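# Swing a locker door fully open with a Stretch robot

## Task

Pull or push the locker's door open to the end of its travel and leave it standing there. Opening it with a slam counts as failure, as does the robot toppling or finishing on a lean. The door must stay open by itself, not because the robot is holding it. Afterwards the robot lets go and moves away from the door.

## Robot and tools

Robot: a Hello Robot Stretch 3 with one arm. It has a two-wheel base (0.33 m long, 0.34 m wide), a lift that rides up a mast, and a telescoping arm that sticks out to the robot's RIGHT side. The base cannot move sideways, so to shift the gripper forward or back you drive the base. A turn in place pivots about the wheel-axle midpoint, 0.05 m behind the front edge. With the arm pulled in and the wrist folded, the robot sweeps a 0.28 m radius circle when turning. An unfolded, level wrist reaches past that circle.

Frames: the base frame has its origin on the floor between the drive wheels, x forward, y left, z up. hand_pose is reported in it, at the point where the closed fingertips meet. The odometry frame is the base frame where the scene began. Heading is positive to the left, in the range -3.142 to 3.142.

execute_actions takes "actions", a list run in order. An empty list just returns the current state and pictures. Each action may hold "robot", "steps" (integer 1 to 450, at 30 steps per second) and "until". {"steps": n} alone simply waits.

"robot" can hold any of the following:
- "base", with exactly one key. "translate_m" is a relative drive in metres from where the base stands when the command begins, with forward positive and |value| at most 1. "rotate_rad" is a relative turn in radians, with counter-clockwise (left) positive and |value| at most 3.2.
- "joints", a single dict of absolute targets by name, all for this one arm:
  - lift_m: 0 to 1.1 m of height.
  - arm_m: 0 to 0.52 m of extension.
  - wrist_yaw_rad: -1.345 to 4.42. At 0 the gripper points along the arm, positive swings it toward the front, and 3.0 folds it over the base.
  - wrist_pitch_rad: -1.57 to 0.451. At 0 it is level; negative tips the fingers down.
  - wrist_roll_rad: -2.911 to 2.911.
  - gripper_m: -0.089 to 0.179, larger meaning wider. The real fingertip gap is a bit smaller than the value.
  - head_pan_rad: -3.953 to 1.73. At 0 the head faces forward; -1.57 looks along the arm.
  - head_tilt_rad: -1.53 to 0.419, negative looking down.
  Joints you leave out keep their previous targets.
- "contact_limits": {"arm_m": effort %, 1 to 100}. The arm's motion halts once its motor effort passes this value. Lower is gentler.
- Instead of a single command, "robot" can take a list of up to 8 commands run one after another. A list may include {"pause_s": s} with s at most 15. A later command starts only after the earlier one ends "done" (for base or gripper, "off_target" also lets it continue). Otherwise the rest is dropped.
- {"robot": {"stop": true}} brakes everything and clears the queue.

A new command takes over immediately, even mid-motion. Motions keep running between calls.

"until" ends an action early. {"robot": {"status": "ended"}} fires when nothing reads "moving" and no queue is running. You can also compare fields with [op, value], for example "lift_m": [">", 0.3] or "base_status": ["!=", "moving"]. {"any": {"status": "ended"}} fires when any single motion finishes. If anything is out of range, the whole call is rejected and nothing runs.

zoom_image: "camera" is one of head_camera, nav_camera or wrist_camera. "region" is [x0, y0, x1, y1] in pixels, with the top-left corner at 0,0 and a size of at most 504x504. head_camera and nav_camera move with the head pan and tilt. wrist_camera rides on the gripper.

finished_scene: "scene" is the current scene's number. Call it only once all motion has stopped and the door is open without help from the robot.

Result lines:
- base_status and joint_status show moving, done, off_target (came to rest short of the goal and may still be pushing), contact_stop (the arm or lift met resistance and went slack), time_out, stopped, not_commanded or torque_fault (a wrist servo switched off for 10 s and went limp).
- The base bracket shows distance travelled against the goal.
- joint_goals and measured_speeds give targets and speeds.
- motor_effort is in percent, with the peak in brackets. These readings are noisy and biased.
- base_tilt is in degrees, with forward and right positive.
- lidar_m gives 12 sectors of 30 degrees: the 1st points ahead, then they run counter-clockwise, with the 10th to the right. The scan plane is 0.17 m above the floor.
- wrist_depth_mm and head_depth_mm are 7x7 grids of depths.
- robot.on_its_own reports goals the robot changed by itself, slack or switched-off joints, and tilt.
- Lines starting with refused:, dropped: or replaced: explain refused goals, abandoned queues, or how a motion that was overridden ended.

Speed: the base is fast only when stowed: lift_m below 0.30, arm_m below 0.03 and wrist_yaw_rad above 2.54. Otherwise it is limited to 0.10 m/s.

Cautions:
- Fold or unfold the wrist only with lift_m between 0.32 and 0.95, wrist_pitch_rad -0.4 and roll near 0.
- With wrist_yaw_rad below -0.4, keep pitch at -0.5 or lower.
- Pushing on something rigid with the gripper higher than about 0.45 m can tip the robot. So can pushing again after a contact_stop, or driving while gripping or hooking something fixed.
- If it leans, reverse the last move in small steps, pull the gripper free, and lower lift_m to about 0.2 if needed.
- Swing the door slowly so it does not slam.
- Release by opening gripper_m at least 0.02 above the contact value, then retreat.
- Avoid long hard pushes with the wrist, which can switch its servo off.

Each tool is called in YAML: its name, and indented under it one key for each argument.

## Session

I'll start by looking at the scene.

execute_actions:
  actions: []

Scene clock: 0.00 s.
robot.base_odometry: x=+0.000 y=+0.000 heading=+0.000 (m, m, rad; robot's odometry frame)
robot.turned_by_wheels: +0.000 (rad since the last result)
robot.turned_by_imu: +0.000 (rad since the last result)
robot.base_tilt: forward=-0.2 right=-1.6 (deg)
robot.lidar_m: 1.17 1.23 1.60 2.78 2.85 2.69 2.27 2.59 2.07 1.53 1.74 1.25
robot.head_depth_mm: 1146 1153 1164 1178 1187 1199 1209 / 1134 1145 1157 1164 1179 1189 1197 / 1125 1132 1143 1155 1170 1177 1190 / 1112 1118 1134 1144 1145 1161 1177 / 1120 1128 1144 1151 1164 1175 1186 / 1113 1122 1135 1141 1153 1167 1173 / 1105 1111 1127 1134 1148 1154 1164
robot.base_status: not_commanded
robot.joint_positions: lift_m=+0.344 arm_m=+0.000 wrist_yaw_rad=+2.813 wrist_pitch_rad=-0.514 wrist_roll_rad=-0.010 gripper_m=+0.037 head_pan_rad=+0.016 head_tilt_rad=+0.009
robot.joint_goals: lift_m=+0.344 arm_m=+0.000 wrist_yaw_rad=+2.813 wrist_pitch_rad=-0.514 wrist_roll_rad=-0.010 gripper_m=+0.037 head_pan_rad=+0.016 head_tilt_rad=+0.009
robot.joint_status: lift_m=not_commanded arm_m=not_commanded wrist_yaw_rad=not_commanded wrist_pitch_rad=not_commanded wrist_roll_rad=not_commanded gripper_m=not_commanded head_pan_rad=not_commanded head_tilt_rad=not_commanded
robot.measured_speeds: translate_m=+0.000 rotate_rad=+0.000 lift_m=+0.000 arm_m=+0.000 wrist_yaw_rad=+0.000 wrist_pitch_rad=+0.000 wrist_roll_rad=+0.000 head_pan_rad=+0.000 head_tilt_rad=+0.000
robot: refusals=0 queue=idle queue_left=0
robot.motor_effort: left_wheel=-1 right_wheel=-1 lift_m=+32 arm_m=+0 wrist_yaw_rad=+0 wrist_pitch_rad=+4 wrist_roll_rad=+0 gripper_m=+0 head_pan_rad=-1 head_tilt_rad=+1 (%)
robot.hand_pose: x=+0.0470 y=+0.0552 z=+0.3356 quat_wxyz=(+0.289, +0.700, +0.067, +0.649) (m; robot's base frame)
robot.wrist_depth_mm: - - - - - - - / - - - - - - - / - 874 866 867 876 856 854 / 689 708 711 705 713 706 706 / 604 - 623 604 628 605 596 / 529 516 - 531 544 525 526 / 474 - - 465 465 472 466
pictures: head_camera (sideways: a quarter turn clockwise sets it upright), nav_camera (sideways: a quarter turn counterclockwise sets it upright), wrist_camera
Images, in order (width x height): head_camera 896x504, nav_camera 672x504, wrist_camera 644x364.

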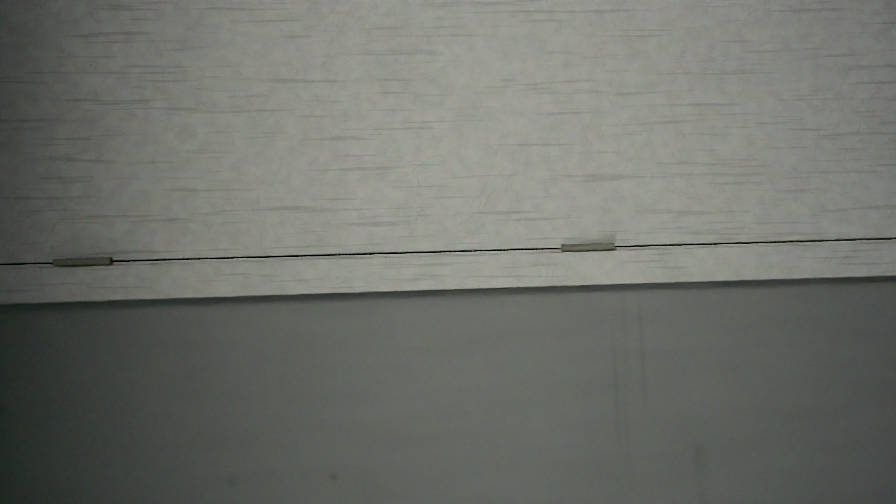

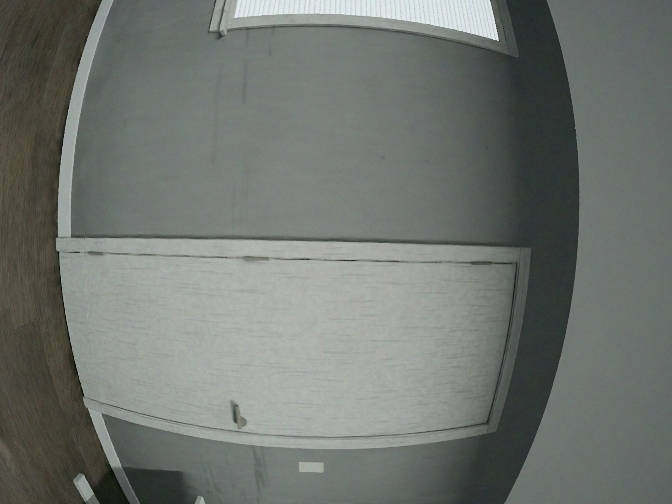

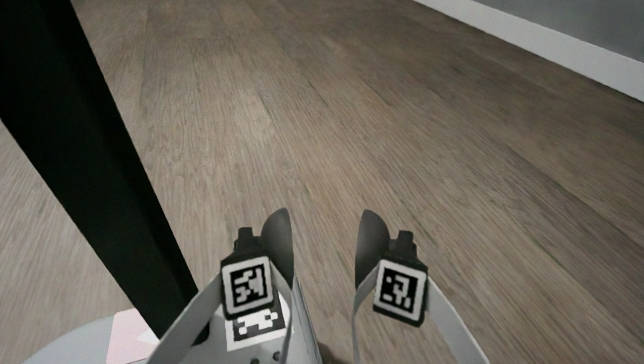

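execute_actions:
  actions:
    - {"robot": {"joints": {"head_pan_rad": -1.57, "head_tilt_rad": -0.3}}, "steps": 450, "until": {"robot": {"status": "ended"}}}

Scene clock: 7.10 s.
robot.base_odometry: x=+0.000 y=+0.000 heading=+0.000 (m, m, rad; robot's odometry frame)
robot.turned_by_wheels: +0.000 (rad since the last result)
robot.turned_by_imu: +0.001 (rad since the last result)
robot.base_tilt: forward=-0.2 right=-1.6 (deg)
robot.lidar_m: 1.17 1.23 1.60 2.78 2.85 2.70 2.28 2.60 2.06 1.53 1.74 1.25
robot.head_depth_mm: 1746 1857 1983 2111 2243 1827 1473 / 1730 1834 1949 1796 2218 1840 1481 / 1709 1809 1942 1678 1762 1797 1477 / 1698 1799 1925 1691 2190 1865 1480 / 1682 1784 1886 1695 2173 1859 1485 / 1659 1744 1876 1714 2155 1866 1489 / 1633 1724 1852 1725 2126 1871 1497
robot.base_status: not_commanded
robot.joint_positions: lift_m=+0.344 arm_m=+0.000 wrist_yaw_rad=+2.813 wrist_pitch_rad=-0.514 wrist_roll_rad=-0.010 gripper_m=+0.037 head_pan_rad=-1.563 head_tilt_rad=-0.296
robot.joint_goals: lift_m=+0.344 arm_m=+0.000 wrist_yaw_rad=+2.813 wrist_pitch_rad=-0.514 wrist_roll_rad=-0.010 gripper_m=+0.037 head_pan_rad=-1.570 head_tilt_rad=-0.300
robot.joint_status: lift_m=not_commanded arm_m=not_commanded wrist_yaw_rad=not_commanded wrist_pitch_rad=not_commanded wrist_roll_rad=not_commanded gripper_m=not_commanded head_pan_rad=done head_tilt_rad=done
robot.measured_speeds: translate_m=+0.000 rotate_rad=+0.000 lift_m=+0.000 arm_m=+0.000 wrist_yaw_rad=+0.000 wrist_pitch_rad=+0.000 wrist_roll_rad=+0.000 head_pan_rad=+0.000 head_tilt_rad=+0.000
robot: refusals=0 queue=done queue_left=0
robot.motor_effort: left_wheel=-1(1) right_wheel=+0(0) lift_m=+32(32) arm_m=+0(1) wrist_yaw_rad=+0(0) wrist_pitch_rad=+5(5) wrist_roll_rad=+0(0) gripper_m=+0(1) head_pan_rad=-3(29) head_tilt_rad=-1(20) (%)
robot.hand_pose: x=+0.0470 y=+0.0552 z=+0.3356 quat_wxyz=(+0.289, +0.700, +0.067, +0.649) (m; robot's base frame)
robot.wrist_depth_mm: - - - - - - - / - - - - - - - / - 864 882 878 866 864 869 / 689 706 720 716 717 715 707 / 600 - 624 605 620 614 600 / 522 517 - 531 541 530 527 / 474 - - 466 465 465 466
pictures: head_camera (sideways: a quarter turn clockwise sets it upright), nav_camera (sideways: a quarter turn counterclockwise sets it upright), wrist_camera
camera_calibration (this result's frames):
head_camera: T_world_to_cam=[[0.0304705, 0.329198, -0.943769, 1.24688], [0.999489, -0.0191945, 0.0255742, -0.0423089], [-0.00969619, -0.944066, -0.329614, 0.386699], [0, 0, 0, 1]] pos_world=[0.00804367, -0.046214, 1.30531]
nav_camera: T_world_to_cam=[[0.0185903, -0.247811, 0.96863, -1.21578], [-0.99854, 0.04455, 0.0305619, 0.0237788], [-0.0507261, -0.967783, -0.246621, 0.285859], [0, 0, 0, 1]] pos_world=[0.0608463, -0.0256932, 1.24741]
wrist_camera: T_world_to_cam=[[0.955199, -0.295729, 0.0117763, -0.0322923], [-0.180907, -0.614891, -0.767582, 0.333532], [0.234237, 0.731063, -0.640843, 0.326613], [0, 0, 0, 1]] pos_world=[0.0146787, -0.0432389, 0.465701]
Images, in order (width x height): head_camera 896x504, nav_camera 672x504, wrist_camera 644x364.

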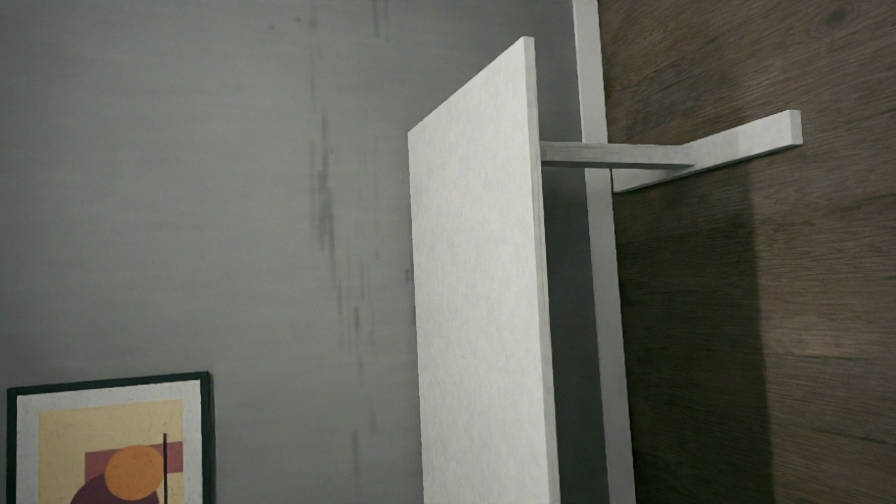

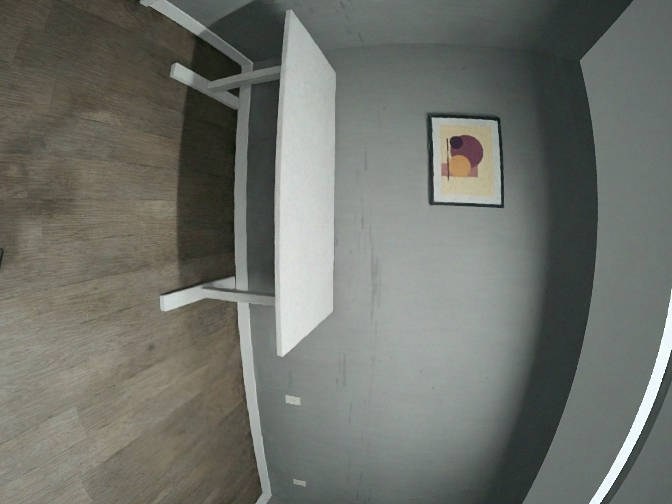

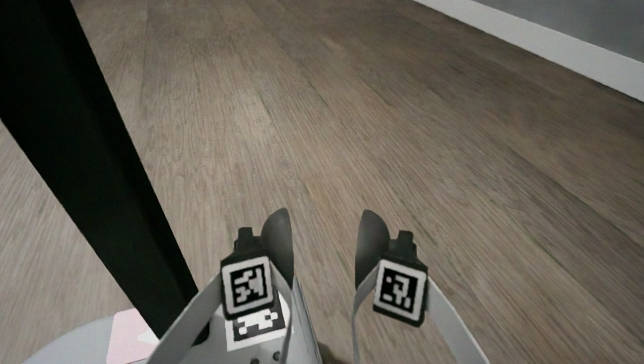

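execute_actions:
  actions:
    - {"robot": {"joints": {"head_pan_rad": -3.14, "head_tilt_rad": -0.3}}, "steps": 450, "until": {"robot": {"status": "ended"}}}

Scene clock: 10.60 s.
robot.base_odometry: x=+0.000 y=+0.000 heading=+0.000 (m, m, rad; robot's odometry frame)
robot.turned_by_wheels: +0.000 (rad since the last result)
robot.turned_by_imu: +0.001 (rad since the last result)
robot.base_tilt: forward=-0.2 right=-1.7 (deg)
robot.lidar_m: 1.17 1.23 1.60 2.78 2.85 2.70 2.27 2.60 2.07 1.53 1.74 1.25
robot.head_depth_mm: 2291 2426 2599 2762 2454 1849 1472 / 1990 2117 2282 2448 2446 1849 1479 / 1998 2142 2271 2439 2482 1841 1480 / 2231 2360 2511 2699 2466 1861 1485 / 2217 2334 2493 2673 2491 1865 1486 / 2199 2329 2465 2639 2515 1872 1491 / 2167 2291 2442 2612 2505 1873 1505
robot.base_status: not_commanded
robot.joint_positions: lift_m=+0.344 arm_m=+0.000 wrist_yaw_rad=+2.813 wrist_pitch_rad=-0.514 wrist_roll_rad=-0.010 gripper_m=+0.037 head_pan_rad=-3.133 head_tilt_rad=-0.296
robot.joint_goals: lift_m=+0.344 arm_m=+0.000 wrist_yaw_rad=+2.813 wrist_pitch_rad=-0.514 wrist_roll_rad=-0.010 gripper_m=+0.037 head_pan_rad=-3.140 head_tilt_rad=-0.300
robot.joint_status: lift_m=not_commanded arm_m=not_commanded wrist_yaw_rad=not_commanded wrist_pitch_rad=not_commanded wrist_roll_rad=not_commanded gripper_m=not_commanded head_pan_rad=done head_tilt_rad=done
robot.measured_speeds: translate_m=+0.000 rotate_rad=+0.000 lift_m=+0.000 arm_m=+0.000 wrist_yaw_rad=+0.000 wrist_pitch_rad=+0.000 wrist_roll_rad=+0.000 head_pan_rad=+0.000 head_tilt_rad=+0.000
robot: refusals=0 queue=done queue_left=0
robot.motor_effort: left_wheel=-1(1) right_wheel=+0(0) lift_m=+32(32) arm_m=-1(1) wrist_yaw_rad=+0(0) wrist_pitch_rad=+4(4) wrist_roll_rad=+1(1) gripper_m=+1(1) head_pan_rad=-3(30) head_tilt_rad=-2(2) (%)
robot.hand_pose: x=+0.0470 y=+0.0552 z=+0.3356 quat_wxyz=(+0.289, +0.700, +0.067, +0.649) (m; robot's base frame)
robot.wrist_depth_mm: - - - - - - - / - - - - - - - / - 860 859 857 863 870 865 / 688 718 709 710 718 700 710 / 601 - 630 608 631 602 599 / 532 512 - 528 546 532 529 / 473 - - 470 466 466 464
pictures: head_camera (sideways: a quarter turn clockwise sets it upright), nav_camera (sideways: a quarter turn counterclockwise sets it upright), wrist_camera
camera_calibration (this result's frames):
head_camera: T_world_to_cam=[[0.329358, -0.0302079, -0.943722, 1.245], [-0.0184046, -0.999504, 0.0255703, -0.0360946], [-0.944026, 0.00894707, -0.329751, 0.392576], [0, 0, 0, 1]] pos_world=[-0.0401129, -0.00198034, 1.30531]
nav_camera: T_world_to_cam=[[-0.247937, -0.0187883, 0.968594, -1.21411], [0.0437528, 0.998575, 0.0305695, 0.0174109], [-0.967788, 0.049958, -0.246761, 0.291636], [0, 0, 0, 1]] pos_world=[-0.0195418, -0.0547666, 1.24741]
Images, in order (width x height): head_camera 896x504, nav_camera 672x504, wrist_camera 644x364.

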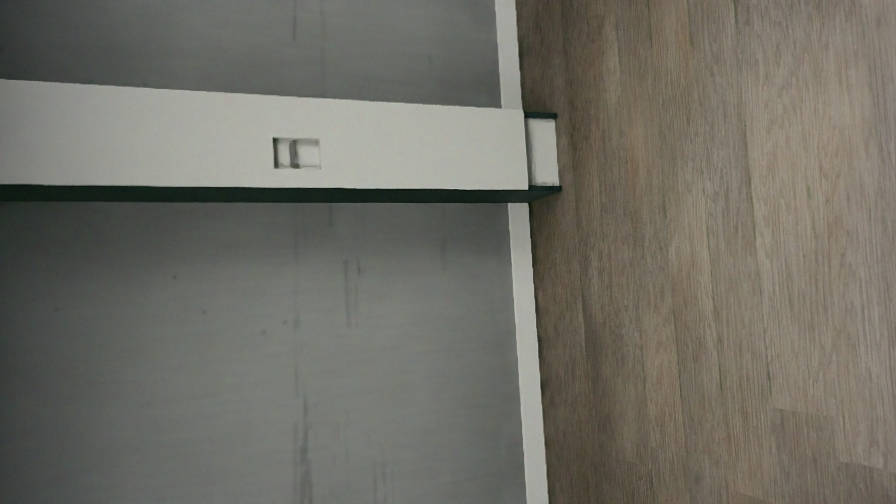

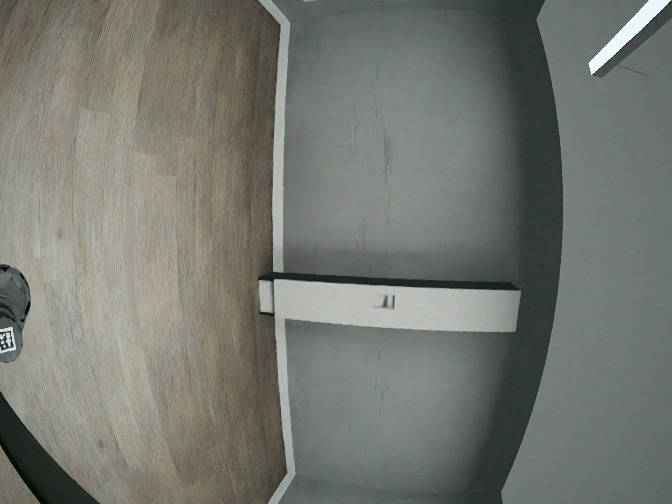

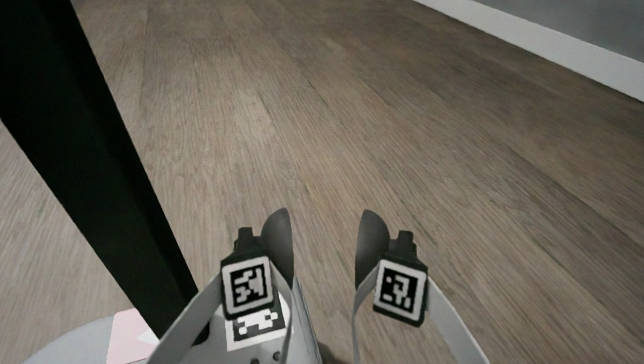

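zoom_image:
  camera: "head_camera"
  region: [220, 90, 380, 220]

zoom_image:
  camera: "head_camera"
  region: [440, 70, 620, 230]

Region (220, 90, 380, 220) of head_camera's 896x504 image, scaled by 3.150, with more detail than that image has; it fills the top 410 rows of this view, and the rest is white.

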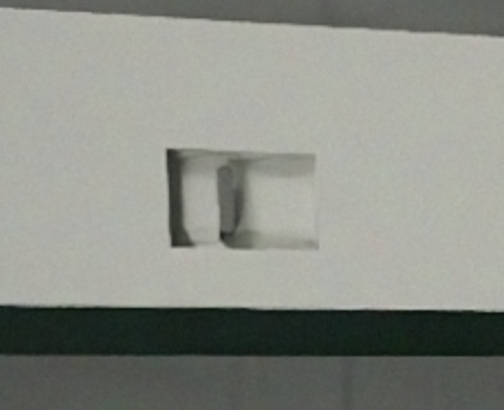

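Region (440, 70, 620, 230) of head_camera's 896x504 image, scaled by 2.800, with more detail than that image has.

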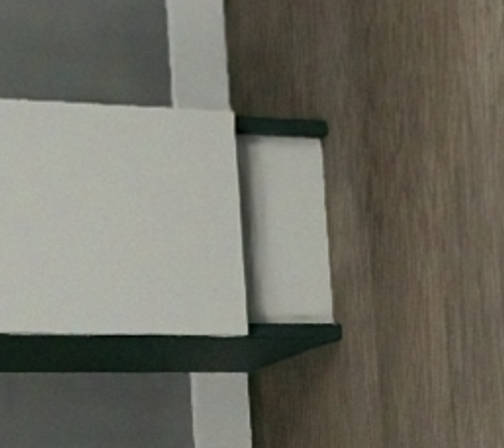

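execute_actions:
  actions:
    - {"robot": [{"joints": {"lift_m": 0.28}, "base": {"rotate_rad": -0.211}}, {"base": {"translate_m": -1.0}}, {"base": {"translate_m": -0.664}}, {"base": {"rotate_rad": -1.296}, "joints": {"lift_m": 0.8, "head_pan_rad": -1.57, "head_tilt_rad": -0.35}}], "steps": 450, "until": {"robot": {"status": "ended"}}}
    - {"steps": 300, "until": {"robot": {"status": "ended"}}}

Scene clock: 108.03 s.
robot.base_odometry: x=-1.627 y=+0.348 heading=-1.507 (m, m, rad; robot's odometry frame)
robot.turned_by_wheels: -1.507 (rad since the last result)
robot.turned_by_imu: -1.502 (rad since the last result)
robot.base_tilt: forward=-0.2 right=-1.6 (deg)
robot.lidar_m: 2.41 2.28 2.87 2.79 2.89 2.42 2.33 1.36 0.66 0.64 0.99 1.35
robot.head_depth_mm: 531 567 611 662 730 825 1313 / 528 564 607 656 716 788 874 / 525 562 604 680 724 782 864 / 522 558 600 657 716 776 858 / 530 827 894 976 1066 1179 1301 / 795 848 911 983 1066 1172 1293 / 790 843 906 978 1062 1163 1282
robot.base_status: done (rotate_rad -1.2959 of -1.2960)
robot.joint_positions: lift_m=+0.800 arm_m=+0.000 wrist_yaw_rad=+2.813 wrist_pitch_rad=-0.515 wrist_roll_rad=-0.010 gripper_m=+0.037 head_pan_rad=-1.577 head_tilt_rad=-0.346
robot.joint_goals: lift_m=+0.800 arm_m=+0.000 wrist_yaw_rad=+2.813 wrist_pitch_rad=-0.515 wrist_roll_rad=-0.010 gripper_m=+0.037 head_pan_rad=-1.570 head_tilt_rad=-0.350
robot.joint_status: lift_m=done arm_m=not_commanded wrist_yaw_rad=not_commanded wrist_pitch_rad=not_commanded wrist_roll_rad=not_commanded gripper_m=not_commanded head_pan_rad=done head_tilt_rad=done
robot.measured_speeds: translate_m=+0.000 rotate_rad=+0.000 lift_m=+0.000 arm_m=+0.000 wrist_yaw_rad=+0.000 wrist_pitch_rad=+0.000 wrist_roll_rad=+0.000 head_pan_rad=+0.000 head_tilt_rad=+0.000
robot: refusals=0 queue=done queue_left=0
robot.motor_effort: left_wheel=+1(6) right_wheel=-2(7) lift_m=+40(43) arm_m=-1(1) wrist_yaw_rad=+0(0) wrist_pitch_rad=+5(5) wrist_roll_rad=+0(1) gripper_m=+0(0) head_pan_rad=+2(28) head_tilt_rad=-2(8) (%)
robot.hand_pose: x=+0.0470 y=+0.0550 z=+0.7911 quat_wxyz=(+0.290, +0.700, +0.068, +0.649) (m; robot's base frame)
robot.wrist_depth_mm: - - - - - - - / - - - - - - - / - - - - - - - / - - - - - - - / - - - - - - - / - - - - - - - / 924 916 924 925 951 907 927
pictures: head_camera (sideways: a quarter turn clockwise sets it upright), nav_camera (sideways: a quarter turn counterclockwise sets it upright), wrist_camera
camera_calibration (this result's frames):
head_camera: T_world_to_cam=[[0.0354064, 0.375666, -0.926079, 1.22376], [0.99911, -0.034567, 0.0241764, -0.0404853], [-0.0229295, -0.92611, -0.376555, 0.447868], [0, 0, 0, 1]] pos_world=[0.00738965, -0.0463487, 1.30292]
nav_camera: T_world_to_cam=[[0.0147915, -0.29633, 0.954971, -1.19791], [-0.99782, 0.0570585, 0.0331606, 0.0203933], [-0.0643157, -0.95338, -0.29484, 0.3487], [0, 0, 0, 1]] pos_world=[0.0604946, -0.0236969, 1.2461]
wrist_camera: T_world_to_cam=[[0.955204, -0.295715, 0.0117383, -0.0376243], [-0.181234, -0.615849, -0.766736, 0.682437], [0.233964, 0.730262, -0.641856, 0.619532], [0, 0, 0, 1]] pos_world=[0.0146715, -0.0432682, 0.921341]
Images, in order (width x height): head_camera 896x504, nav_camera 672x504, wrist_camera 644x364.

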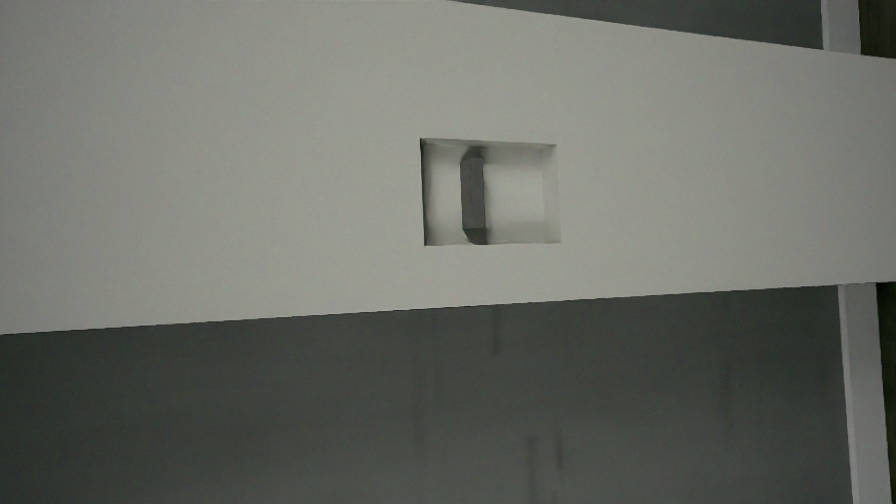

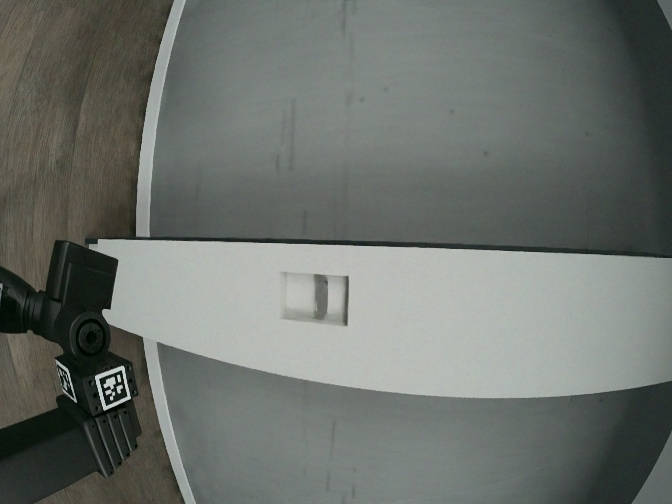

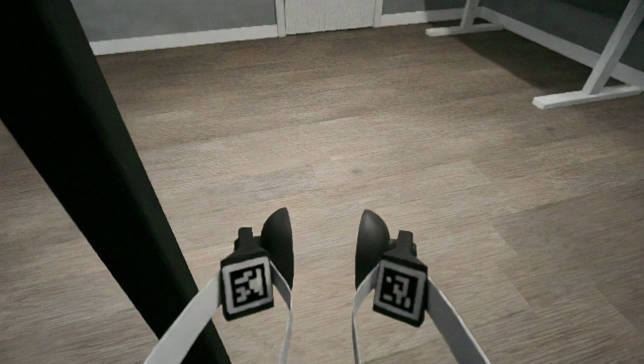

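zoom_image:
  camera: "head_camera"
  region: [390, 110, 600, 280]

Region (390, 110, 600, 280) of head_camera's 896x504 image, scaled by 2.400, with more detail than that image has; it fills the top 408 rows of this view, and the rest is white.

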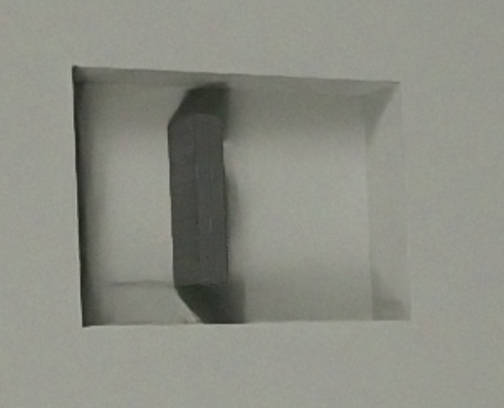

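execute_actions:
  actions:
    - {"robot": [{"joints": {"wrist_pitch_rad": -0.4, "wrist_roll_rad": 0.0}}, {"joints": {"wrist_yaw_rad": 0.0, "lift_m": 0.88}}, {"joints": {"wrist_pitch_rad": 0.0, "gripper_m": 0.08}}], "steps": 450, "until": {"robot": {"status": "ended"}}}

Scene clock: 168.73 s.
robot.base_odometry: x=-1.627 y=+0.348 heading=-1.507 (m, m, rad; robot's odometry frame)
robot.turned_by_wheels: +0.000 (rad since the last result)
robot.turned_by_imu: +0.002 (rad since the last result)
robot.base_tilt: forward=-0.2 right=-1.6 (deg)
robot.lidar_m: 2.41 2.29 2.88 2.78 2.89 2.43 2.33 1.36 0.66 0.64 0.99 1.35
robot.head_depth_mm: 530 568 612 660 730 828 1314 / 528 564 608 657 717 785 870 / 525 562 604 680 722 786 - / 523 558 600 656 715 775 - / 530 826 893 978 1064 1188 1305 / 794 847 913 982 1070 1174 1295 / 789 844 904 977 1065 1164 1281
robot.base_status: done (rotate_rad -1.2959 of -1.2960)
robot.joint_positions: lift_m=+0.880 arm_m=+0.000 wrist_yaw_rad=+0.002 wrist_pitch_rad=-0.023 wrist_roll_rad=-0.007 gripper_m=+0.080 head_pan_rad=-1.577 head_tilt_rad=-0.346
robot.joint_goals: lift_m=+0.880 arm_m=+0.000 wrist_yaw_rad=+0.000 wrist_pitch_rad=+0.000 wrist_roll_rad=+0.000 gripper_m=+0.080 head_pan_rad=-1.570 head_tilt_rad=-0.350
robot.joint_status: lift_m=done arm_m=not_commanded wrist_yaw_rad=done wrist_pitch_rad=done wrist_roll_rad=done gripper_m=done head_pan_rad=done head_tilt_rad=done
robot.measured_speeds: translate_m=+0.000 rotate_rad=+0.000 lift_m=+0.000 arm_m=+0.000 wrist_yaw_rad=+0.000 wrist_pitch_rad=+0.000 wrist_roll_rad=+0.000 head_pan_rad=+0.000 head_tilt_rad=+0.000
robot: refusals=0 queue=done queue_left=0
robot.motor_effort: left_wheel=+1(1) right_wheel=-2(2) lift_m=+40(41) arm_m=+0(1) wrist_yaw_rad=-1(3) wrist_pitch_rad=+8(8) wrist_roll_rad=+5(6) gripper_m=+1(81) head_pan_rad=+2(1) head_tilt_rad=-2(1) (%)
robot.hand_pose: x=-0.0210 y=-0.4003 z=+0.9883 quat_wxyz=(+0.710, +0.009, -0.704, -0.008) (m; robot's base frame)
robot.wrist_depth_mm: 681 679 665 366 364 360 656 / 719 700 691 378 377 373 662 / 732 716 715 397 401 387 682 / 742 750 744 415 430 395 717 / 798 777 773 424 419 417 737 / 804 804 812 440 435 426 771 / 847 847 832 461 448 457 791
pictures: head_camera (sideways: a quarter turn clockwise sets it upright), nav_camera (sideways: a quarter turn counterclockwise sets it upright), wrist_camera
camera_calibration (this result's frames):
head_camera: T_world_to_cam=[[0.0354065, 0.375666, -0.926079, 1.22376], [0.99911, -0.0345671, 0.0241764, -0.0404853], [-0.0229296, -0.92611, -0.376555, 0.447868], [0, 0, 0, 1]] pos_world=[0.00738964, -0.0463487, 1.30292]
nav_camera: T_world_to_cam=[[0.0147915, -0.29633, 0.954971, -1.19791], [-0.99782, 0.0570586, 0.0331606, 0.0203933], [-0.0643158, -0.95338, -0.29484, 0.3487], [0, 0, 0, 1]] pos_world=[0.0604946, -0.0236969, 1.2461]
wrist_camera: T_world_to_cam=[[-0.999541, -0.0220941, 0.0207495, -0.0500338], [-0.0248063, 0.202934, -0.978878, 1.08164], [0.0174167, -0.978943, -0.203389, -0.0275895], [0, 0, 0, 1]] pos_world=[-0.022699, -0.247615, 1.05422]
Images, in order (width x height): head_camera 896x504, nav_camera 672x504, wrist_camera 644x364.

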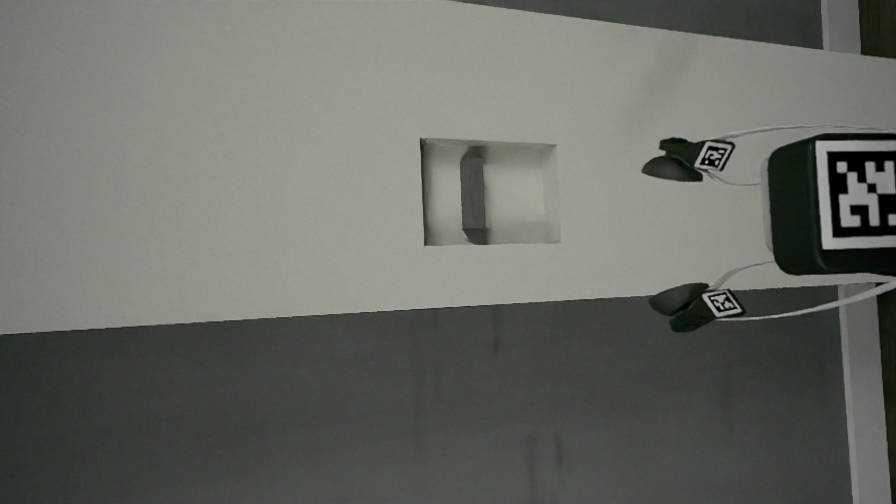

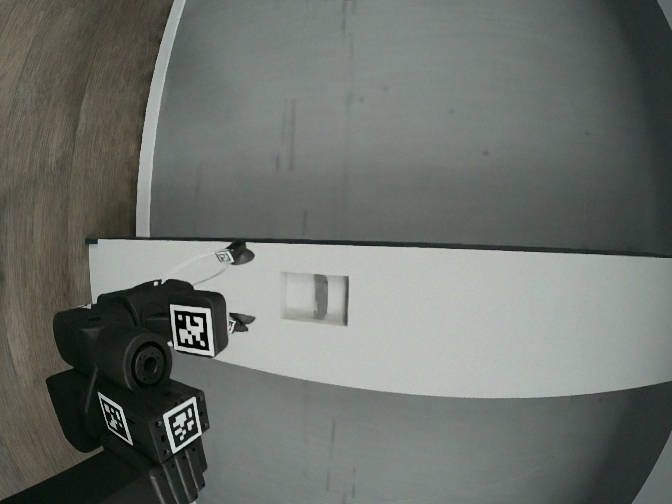

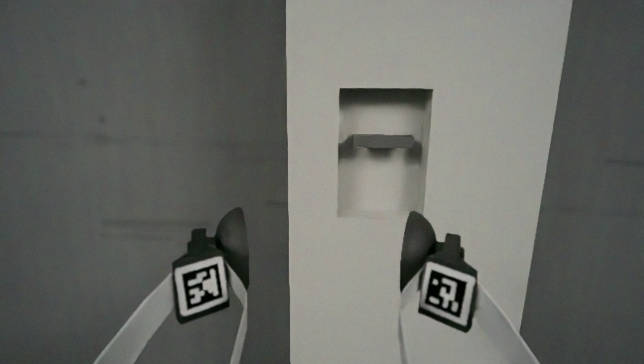

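zoom_image:
  camera: "wrist_camera"
  region: [310, 70, 470, 230]

Region (310, 70, 470, 230) of wrist_camera's 644x364 image, scaled by 3.150.

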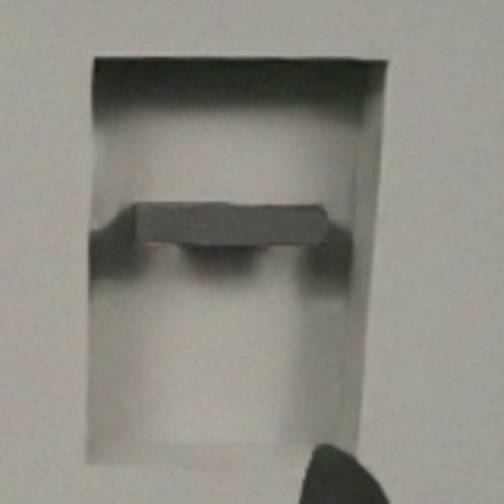

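execute_actions:
  actions:
    - {"robot": {"joints": {"wrist_roll_rad": 1.571, "wrist_pitch_rad": 0.02, "lift_m": 0.905, "gripper_m": 0.055, "arm_m": 0.12, "head_tilt_rad": -0.5}, "base": {"translate_m": -0.055}}, "steps": 450, "until": {"robot": {"status": "ended"}}}

Scene clock: 201.57 s.
robot.base_odometry: x=-1.631 y=+0.403 heading=-1.507 (m, m, rad; robot's odometry frame)
robot.turned_by_wheels: +0.000 (rad since the last result)
robot.turned_by_imu: +0.001 (rad since the last result)
robot.base_tilt: forward=-0.2 right=-1.6 (deg)
robot.lidar_m: 2.46 2.33 2.87 2.79 2.88 2.37 2.28 1.37 0.66 0.64 0.99 1.35
robot.head_depth_mm: 534 601 968 1077 - - 1281 / 525 575 635 699 - - 1250 / 522 571 632 706 - - 1093 / 520 568 658 722 - 933 1074 / 517 565 623 706 804 972 1233 / 528 839 936 1061 1202 1379 1291 / 786 857 945 1053 1190 1366 1298
robot.base_status: done (translate_m -0.0550 of -0.0550)
robot.joint_positions: lift_m=+0.905 arm_m=+0.120 wrist_yaw_rad=+0.001 wrist_pitch_rad=-0.002 wrist_roll_rad=+1.566 gripper_m=+0.055 head_pan_rad=-1.577 head_tilt_rad=-0.494
robot.joint_goals: lift_m=+0.905 arm_m=+0.120 wrist_yaw_rad=+0.000 wrist_pitch_rad=+0.020 wrist_roll_rad=+1.571 gripper_m=+0.055 head_pan_rad=-1.570 head_tilt_rad=-0.500
robot.joint_status: lift_m=done arm_m=done wrist_yaw_rad=done wrist_pitch_rad=done wrist_roll_rad=done gripper_m=done head_pan_rad=done head_tilt_rad=done
robot.measured_speeds: translate_m=+0.000 rotate_rad=+0.000 lift_m=+0.000 arm_m=+0.000 wrist_yaw_rad=+0.000 wrist_pitch_rad=+0.000 wrist_roll_rad=+0.000 head_pan_rad=+0.000 head_tilt_rad=+0.000
robot: refusals=0 queue=done queue_left=0
robot.motor_effort: left_wheel=+1(3) right_wheel=-2(6) lift_m=+41(42) arm_m=+3(2) wrist_yaw_rad=-1(1) wrist_pitch_rad=+8(7) wrist_roll_rad=+3(5) gripper_m=+0(79) head_pan_rad=+2(2) head_tilt_rad=-3(14) (%)
robot.hand_pose: x=-0.0211 y=-0.5209 z=+1.0185 quat_wxyz=(+0.003, +0.000, -1.000, -0.001) (m; robot's base frame)
robot.wrist_depth_mm: 259 259 259 258 257 258 257 / 267 267 266 266 266 266 264 / 276 276 276 307 283 273 273 / 285 283 283 314 313 283 281 / 291 292 290 296 296 292 291 / 305 302 - 302 - 300 298 / 681 668 676 678 674 668 671
pictures: head_camera (sideways: a quarter turn clockwise sets it upright), nav_camera (sideways: a quarter turn counterclockwise sets it upright), wrist_camera
camera_calibration (this result's frames):
head_camera: T_world_to_cam=[[0.0362066, 0.507701, -0.860772, 1.13856], [0.999091, -0.0378, 0.0197294, -0.0346914], [-0.0225206, -0.860704, -0.508608, 0.619699], [0, 0, 0, 1]] pos_world=[0.0073924, -0.0459834, 1.29591]
nav_camera: T_world_to_cam=[[0.0139593, -0.433477, 0.901057, -1.12754], [-0.997854, 0.0516196, 0.0402919, 0.0111164], [-0.0639778, -0.899685, -0.431826, 0.526968], [0, 0, 0, 1]] pos_world=[0.0605465, -0.0152291, 1.24309]
wrist_camera: T_world_to_cam=[[-0.0185184, -0.0167536, -0.999688, 1.00932], [0.983401, 0.180197, -0.0212365, 0.16973], [0.180496, -0.983488, 0.0131386, -0.358922], [0, 0, 0, 1]] pos_world=[-0.0834374, -0.36667, 1.01733]
Images, in order (width x height): head_camera 896x504, nav_camera 672x504, wrist_camera 644x364.

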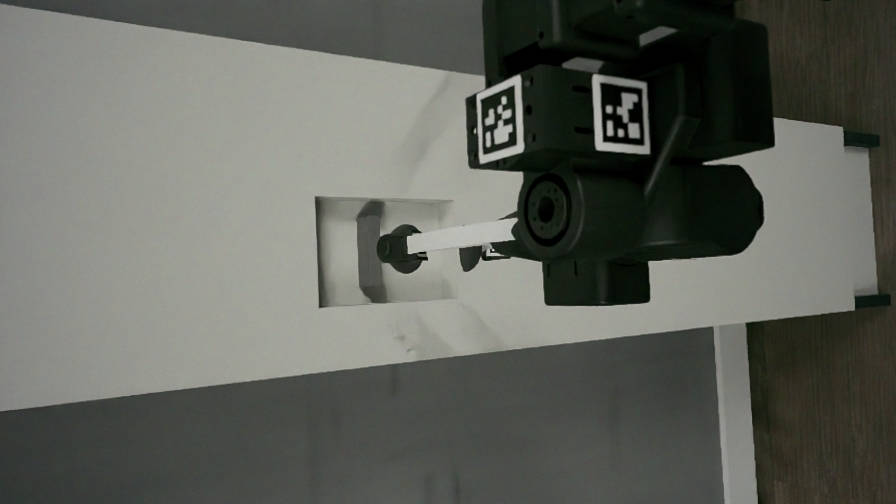

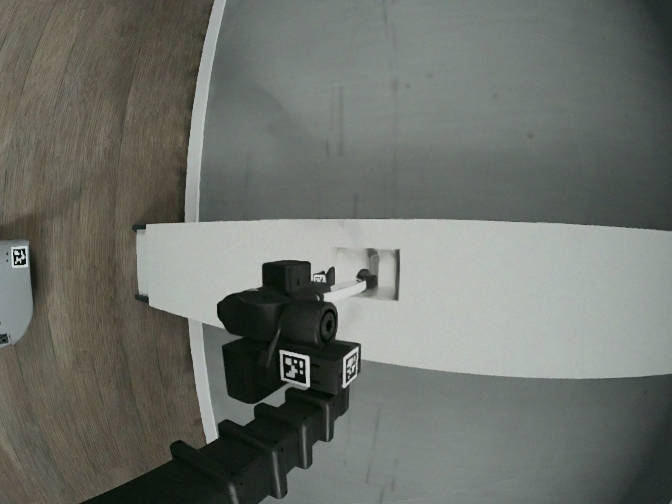

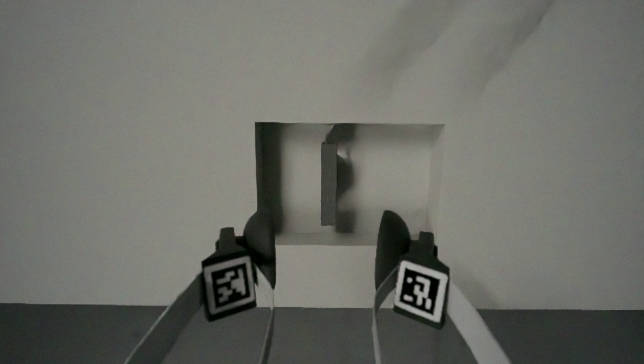

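execute_actions:
  actions:
    - {"robot": {"joints": {"gripper_m": 0.047, "arm_m": 0.205}, "base": {"translate_m": -0.005}}, "steps": 450, "until": {"robot": {"status": "ended"}}}

Scene clock: 223.37 s.
robot.base_odometry: x=-1.631 y=+0.408 heading=-1.507 (m, m, rad; robot's odometry frame)
robot.turned_by_wheels: +0.000 (rad since the last result)
robot.turned_by_imu: +0.001 (rad since the last result)
robot.base_tilt: forward=-0.2 right=-1.6 (deg)
robot.lidar_m: 2.46 2.33 2.87 2.79 2.89 2.36 2.27 1.36 0.67 0.64 0.99 1.34
robot.head_depth_mm: 534 852 966 1062 - 1410 1280 / 524 574 635 - - 1348 1251 / 522 572 632 - - 925 1093 / 520 568 620 - 809 918 1080 / 517 565 624 702 804 953 1230 / 522 829 936 1060 1201 1379 1290 / 784 857 943 1051 1190 1364 1297
robot.base_status: done (translate_m -0.0050 of -0.0050)
robot.joint_positions: lift_m=+0.905 arm_m=+0.205 wrist_yaw_rad=+0.001 wrist_pitch_rad=-0.002 wrist_roll_rad=+1.567 gripper_m=+0.047 head_pan_rad=-1.577 head_tilt_rad=-0.494
robot.joint_goals: lift_m=+0.905 arm_m=+0.205 wrist_yaw_rad=+0.000 wrist_pitch_rad=+0.020 wrist_roll_rad=+1.571 gripper_m=+0.047 head_pan_rad=-1.570 head_tilt_rad=-0.500
robot.joint_status: lift_m=done arm_m=done wrist_yaw_rad=done wrist_pitch_rad=done wrist_roll_rad=done gripper_m=done head_pan_rad=done head_tilt_rad=done
robot.measured_speeds: translate_m=+0.000 rotate_rad=+0.000 lift_m=+0.000 arm_m=+0.000 wrist_yaw_rad=+0.000 wrist_pitch_rad=+0.000 wrist_roll_rad=+0.000 head_pan_rad=+0.000 head_tilt_rad=+0.000
robot: refusals=0 queue=done queue_left=0
robot.motor_effort: left_wheel=+1(1) right_wheel=-2(5) lift_m=+40(40) arm_m=+2(0) wrist_yaw_rad=+0(0) wrist_pitch_rad=+8(8) wrist_roll_rad=+3(3) gripper_m=+0(43) head_pan_rad=+2(2) head_tilt_rad=-3(2) (%)
robot.hand_pose: x=-0.0211 y=-0.6059 z=+1.0185 quat_wxyz=(+0.002, +0.000, -1.000, -0.001) (m; robot's base frame)
robot.wrist_depth_mm: 180 180 179 179 179 178 178 / 185 185 185 184 184 184 183 / 191 191 191 189 189 189 188 / 196 197 204 225 228 196 195 / 202 202 204 234 232 202 201 / 210 210 - 222 - 210 208 / 218 217 217 215 215 215 215
pictures: head_camera (sideways: a quarter turn clockwise sets it upright), nav_camera (sideways: a quarter turn counterclockwise sets it upright), wrist_camera
camera_calibration (this result's frames):
head_camera: T_world_to_cam=[[0.0362068, 0.507725, -0.860758, 1.13854], [0.999091, -0.0378007, 0.0197285, -0.0346902], [-0.0225206, -0.86069, -0.508632, 0.61973], [0, 0, 0, 1]] pos_world=[0.0073924, -0.0459832, 1.29591]
nav_camera: T_world_to_cam=[[0.0139591, -0.433502, 0.901045, -1.12752], [-0.997854, 0.0516186, 0.0402931, 0.0111148], [-0.0639778, -0.899673, -0.431851, 0.527001], [0, 0, 0, 1]] pos_world=[0.0605465, -0.0152275, 1.24308]
wrist_camera: T_world_to_cam=[[-0.018336, -0.0167732, -0.999691, 1.0079], [0.983415, 0.180145, -0.02106, 0.184849], [0.180442, -0.983497, 0.0131919, -0.442579], [0, 0, 0, 1]] pos_world=[-0.0834424, -0.451669, 1.01732]
Images, in order (width x height): head_camera 896x504, nav_camera 672x504, wrist_camera 644x364.

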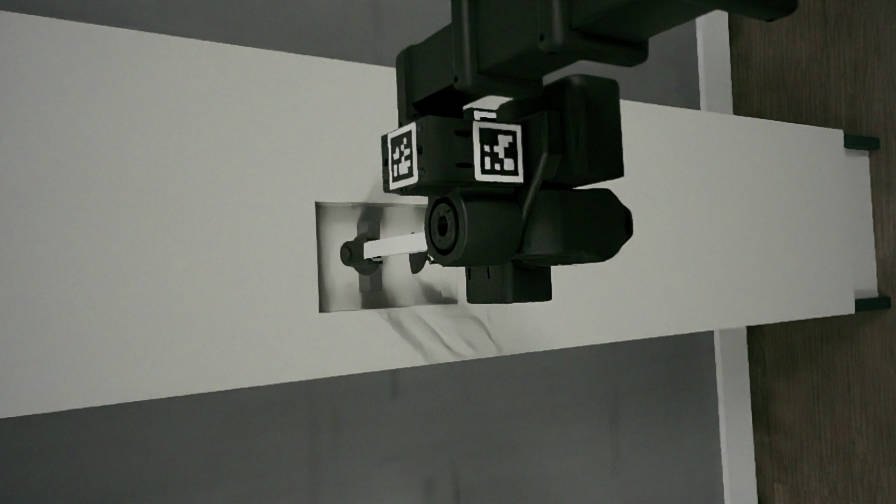

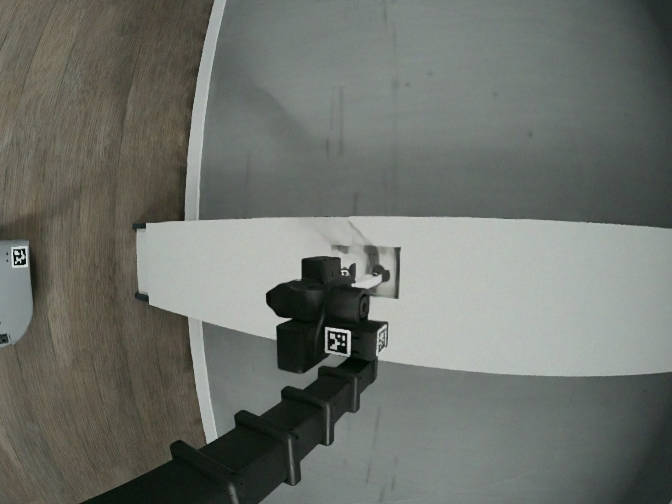

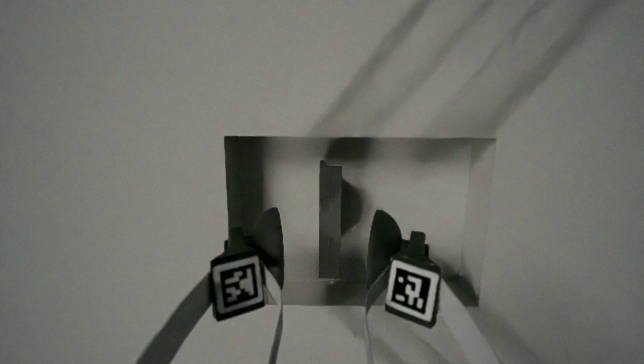

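execute_actions:
  actions:
    - {"robot": [{"joints": {"lift_m": 0.9}}, {"joints": {"arm_m": 0.25}, "contact_limits": {"arm_m": 20}}], "steps": 450, "until": {"robot": {"status": "ended"}}}

Scene clock: 239.53 s.
robot.base_odometry: x=-1.631 y=+0.408 heading=-1.507 (m, m, rad; robot's odometry frame)
robot.turned_by_wheels: +0.000 (rad since the last result)
robot.turned_by_imu: +0.001 (rad since the last result)
robot.base_tilt: forward=-0.1 right=-1.6 (deg)
robot.lidar_m: 2.47 2.34 2.88 2.79 2.89 2.35 2.27 1.36 0.66 0.64 0.99 1.35
robot.head_depth_mm: 534 855 970 1061 - 1415 1280 / 524 574 629 - 839 1352 1254 / 522 571 623 - 818 924 1090 / 520 568 620 - 810 914 1079 / 516 564 624 698 801 950 1230 / 521 828 940 1061 1198 1382 1287 / 785 859 944 1054 1188 1363 1296
robot.base_status: done (translate_m -0.0050 of -0.0050)
robot.joint_positions: lift_m=+0.900 arm_m=+0.250 wrist_yaw_rad=+0.001 wrist_pitch_rad=-0.002 wrist_roll_rad=+1.567 gripper_m=+0.047 head_pan_rad=-1.577 head_tilt_rad=-0.494
robot.joint_goals: lift_m=+0.900 arm_m=+0.250 wrist_yaw_rad=+0.000 wrist_pitch_rad=+0.020 wrist_roll_rad=+1.571 gripper_m=+0.047 head_pan_rad=-1.570 head_tilt_rad=-0.500
robot.joint_status: lift_m=done arm_m=done wrist_yaw_rad=done wrist_pitch_rad=done wrist_roll_rad=done gripper_m=done head_pan_rad=done head_tilt_rad=done
robot.measured_speeds: translate_m=+0.000 rotate_rad=+0.000 lift_m=+0.000 arm_m=+0.000 wrist_yaw_rad=+0.000 wrist_pitch_rad=+0.000 wrist_roll_rad=+0.000 head_pan_rad=+0.000 head_tilt_rad=+0.000
robot: refusals=0 queue=done queue_left=0
robot.motor_effort: left_wheel=+1(1) right_wheel=-2(1) lift_m=+24(40) arm_m=+3(4) wrist_yaw_rad=+0(1) wrist_pitch_rad=+8(7) wrist_roll_rad=+3(3) gripper_m=+0(0) head_pan_rad=+2(1) head_tilt_rad=-3(3) (%)
robot.contact_limits: arm_m 20 (drawing in: default 21, maximum 34; extending or still: default 28, maximum 46)
robot.hand_pose: x=-0.0212 y=-0.6509 z=+1.0141 quat_wxyz=(+0.002, +0.000, -1.000, -0.001) (m; robot's base frame)
robot.wrist_depth_mm: 137 138 137 137 136 136 136 / 141 141 141 141 140 140 141 / 146 146 146 145 145 145 145 / 150 150 181 181 182 172 148 / 155 155 186 185 186 171 154 / 161 160 - 192 - 171 159 / 167 166 173 182 182 167 164
pictures: head_camera (sideways: a quarter turn clockwise sets it upright), nav_camera (sideways: a quarter turn counterclockwise sets it upright), wrist_camera
camera_calibration (this result's frames):
head_camera: T_world_to_cam=[[0.0362069, 0.50773, -0.860755, 1.13854], [0.999091, -0.037801, 0.0197283, -0.03469], [-0.0225208, -0.860687, -0.508637, 0.619736], [0, 0, 0, 1]] pos_world=[0.00739238, -0.0459832, 1.29591]
nav_camera: T_world_to_cam=[[0.013959, -0.433507, 0.901042, -1.12752], [-0.997854, 0.0516186, 0.0402934, 0.0111144], [-0.063978, -0.899671, -0.431856, 0.527007], [0, 0, 0, 1]] pos_world=[0.0605465, -0.0152271, 1.24308]
wrist_camera: T_world_to_cam=[[-0.0183238, -0.0168105, -0.999691, 1.00274], [0.983415, 0.180142, -0.0210547, 0.192857], [0.18044, -0.983497, 0.0132308, -0.486819], [0, 0, 0, 1]] pos_world=[-0.0834426, -0.49667, 1.01293]
Images, in order (width x height): head_camera 896x504, nav_camera 672x504, wrist_camera 644x364.

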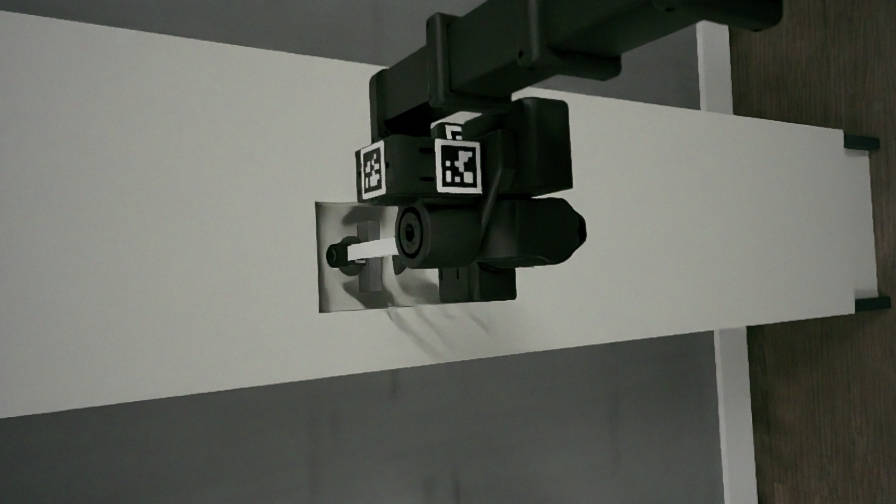

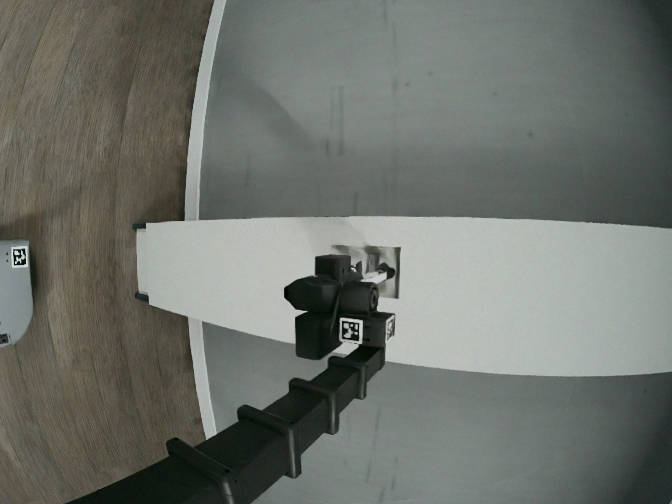

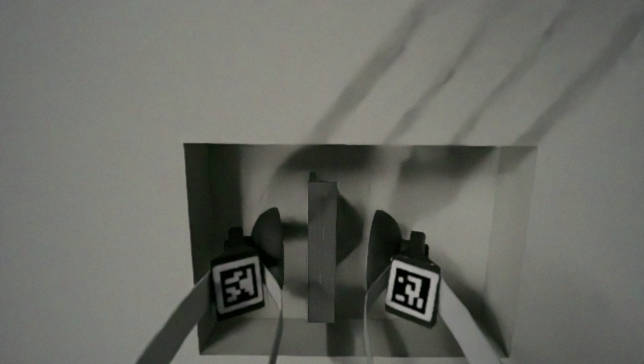

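zoom_image:
  camera: "wrist_camera"
  region: [220, 140, 440, 360]

zoom_image:
  camera: "head_camera"
  region: [300, 180, 460, 330]

Region (220, 140, 440, 360) of wrist_camera's 644x364 image, scaled by 2.291.

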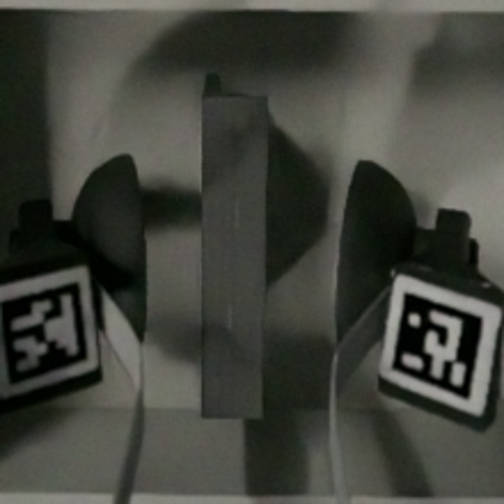

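Region (300, 180, 460, 330) of head_camera's 896x504 image, scaled by 3.150, with more detail than that image has; it fills the top 472 rows of this view, and the rest is white.

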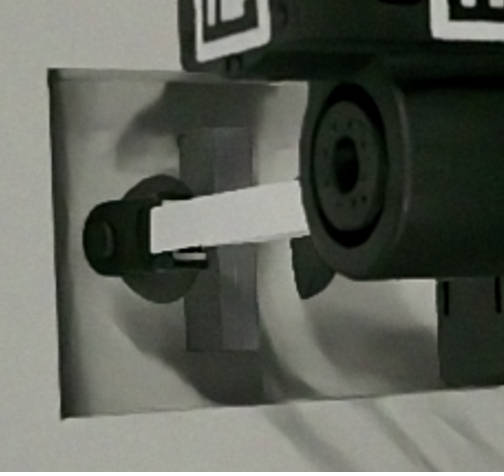

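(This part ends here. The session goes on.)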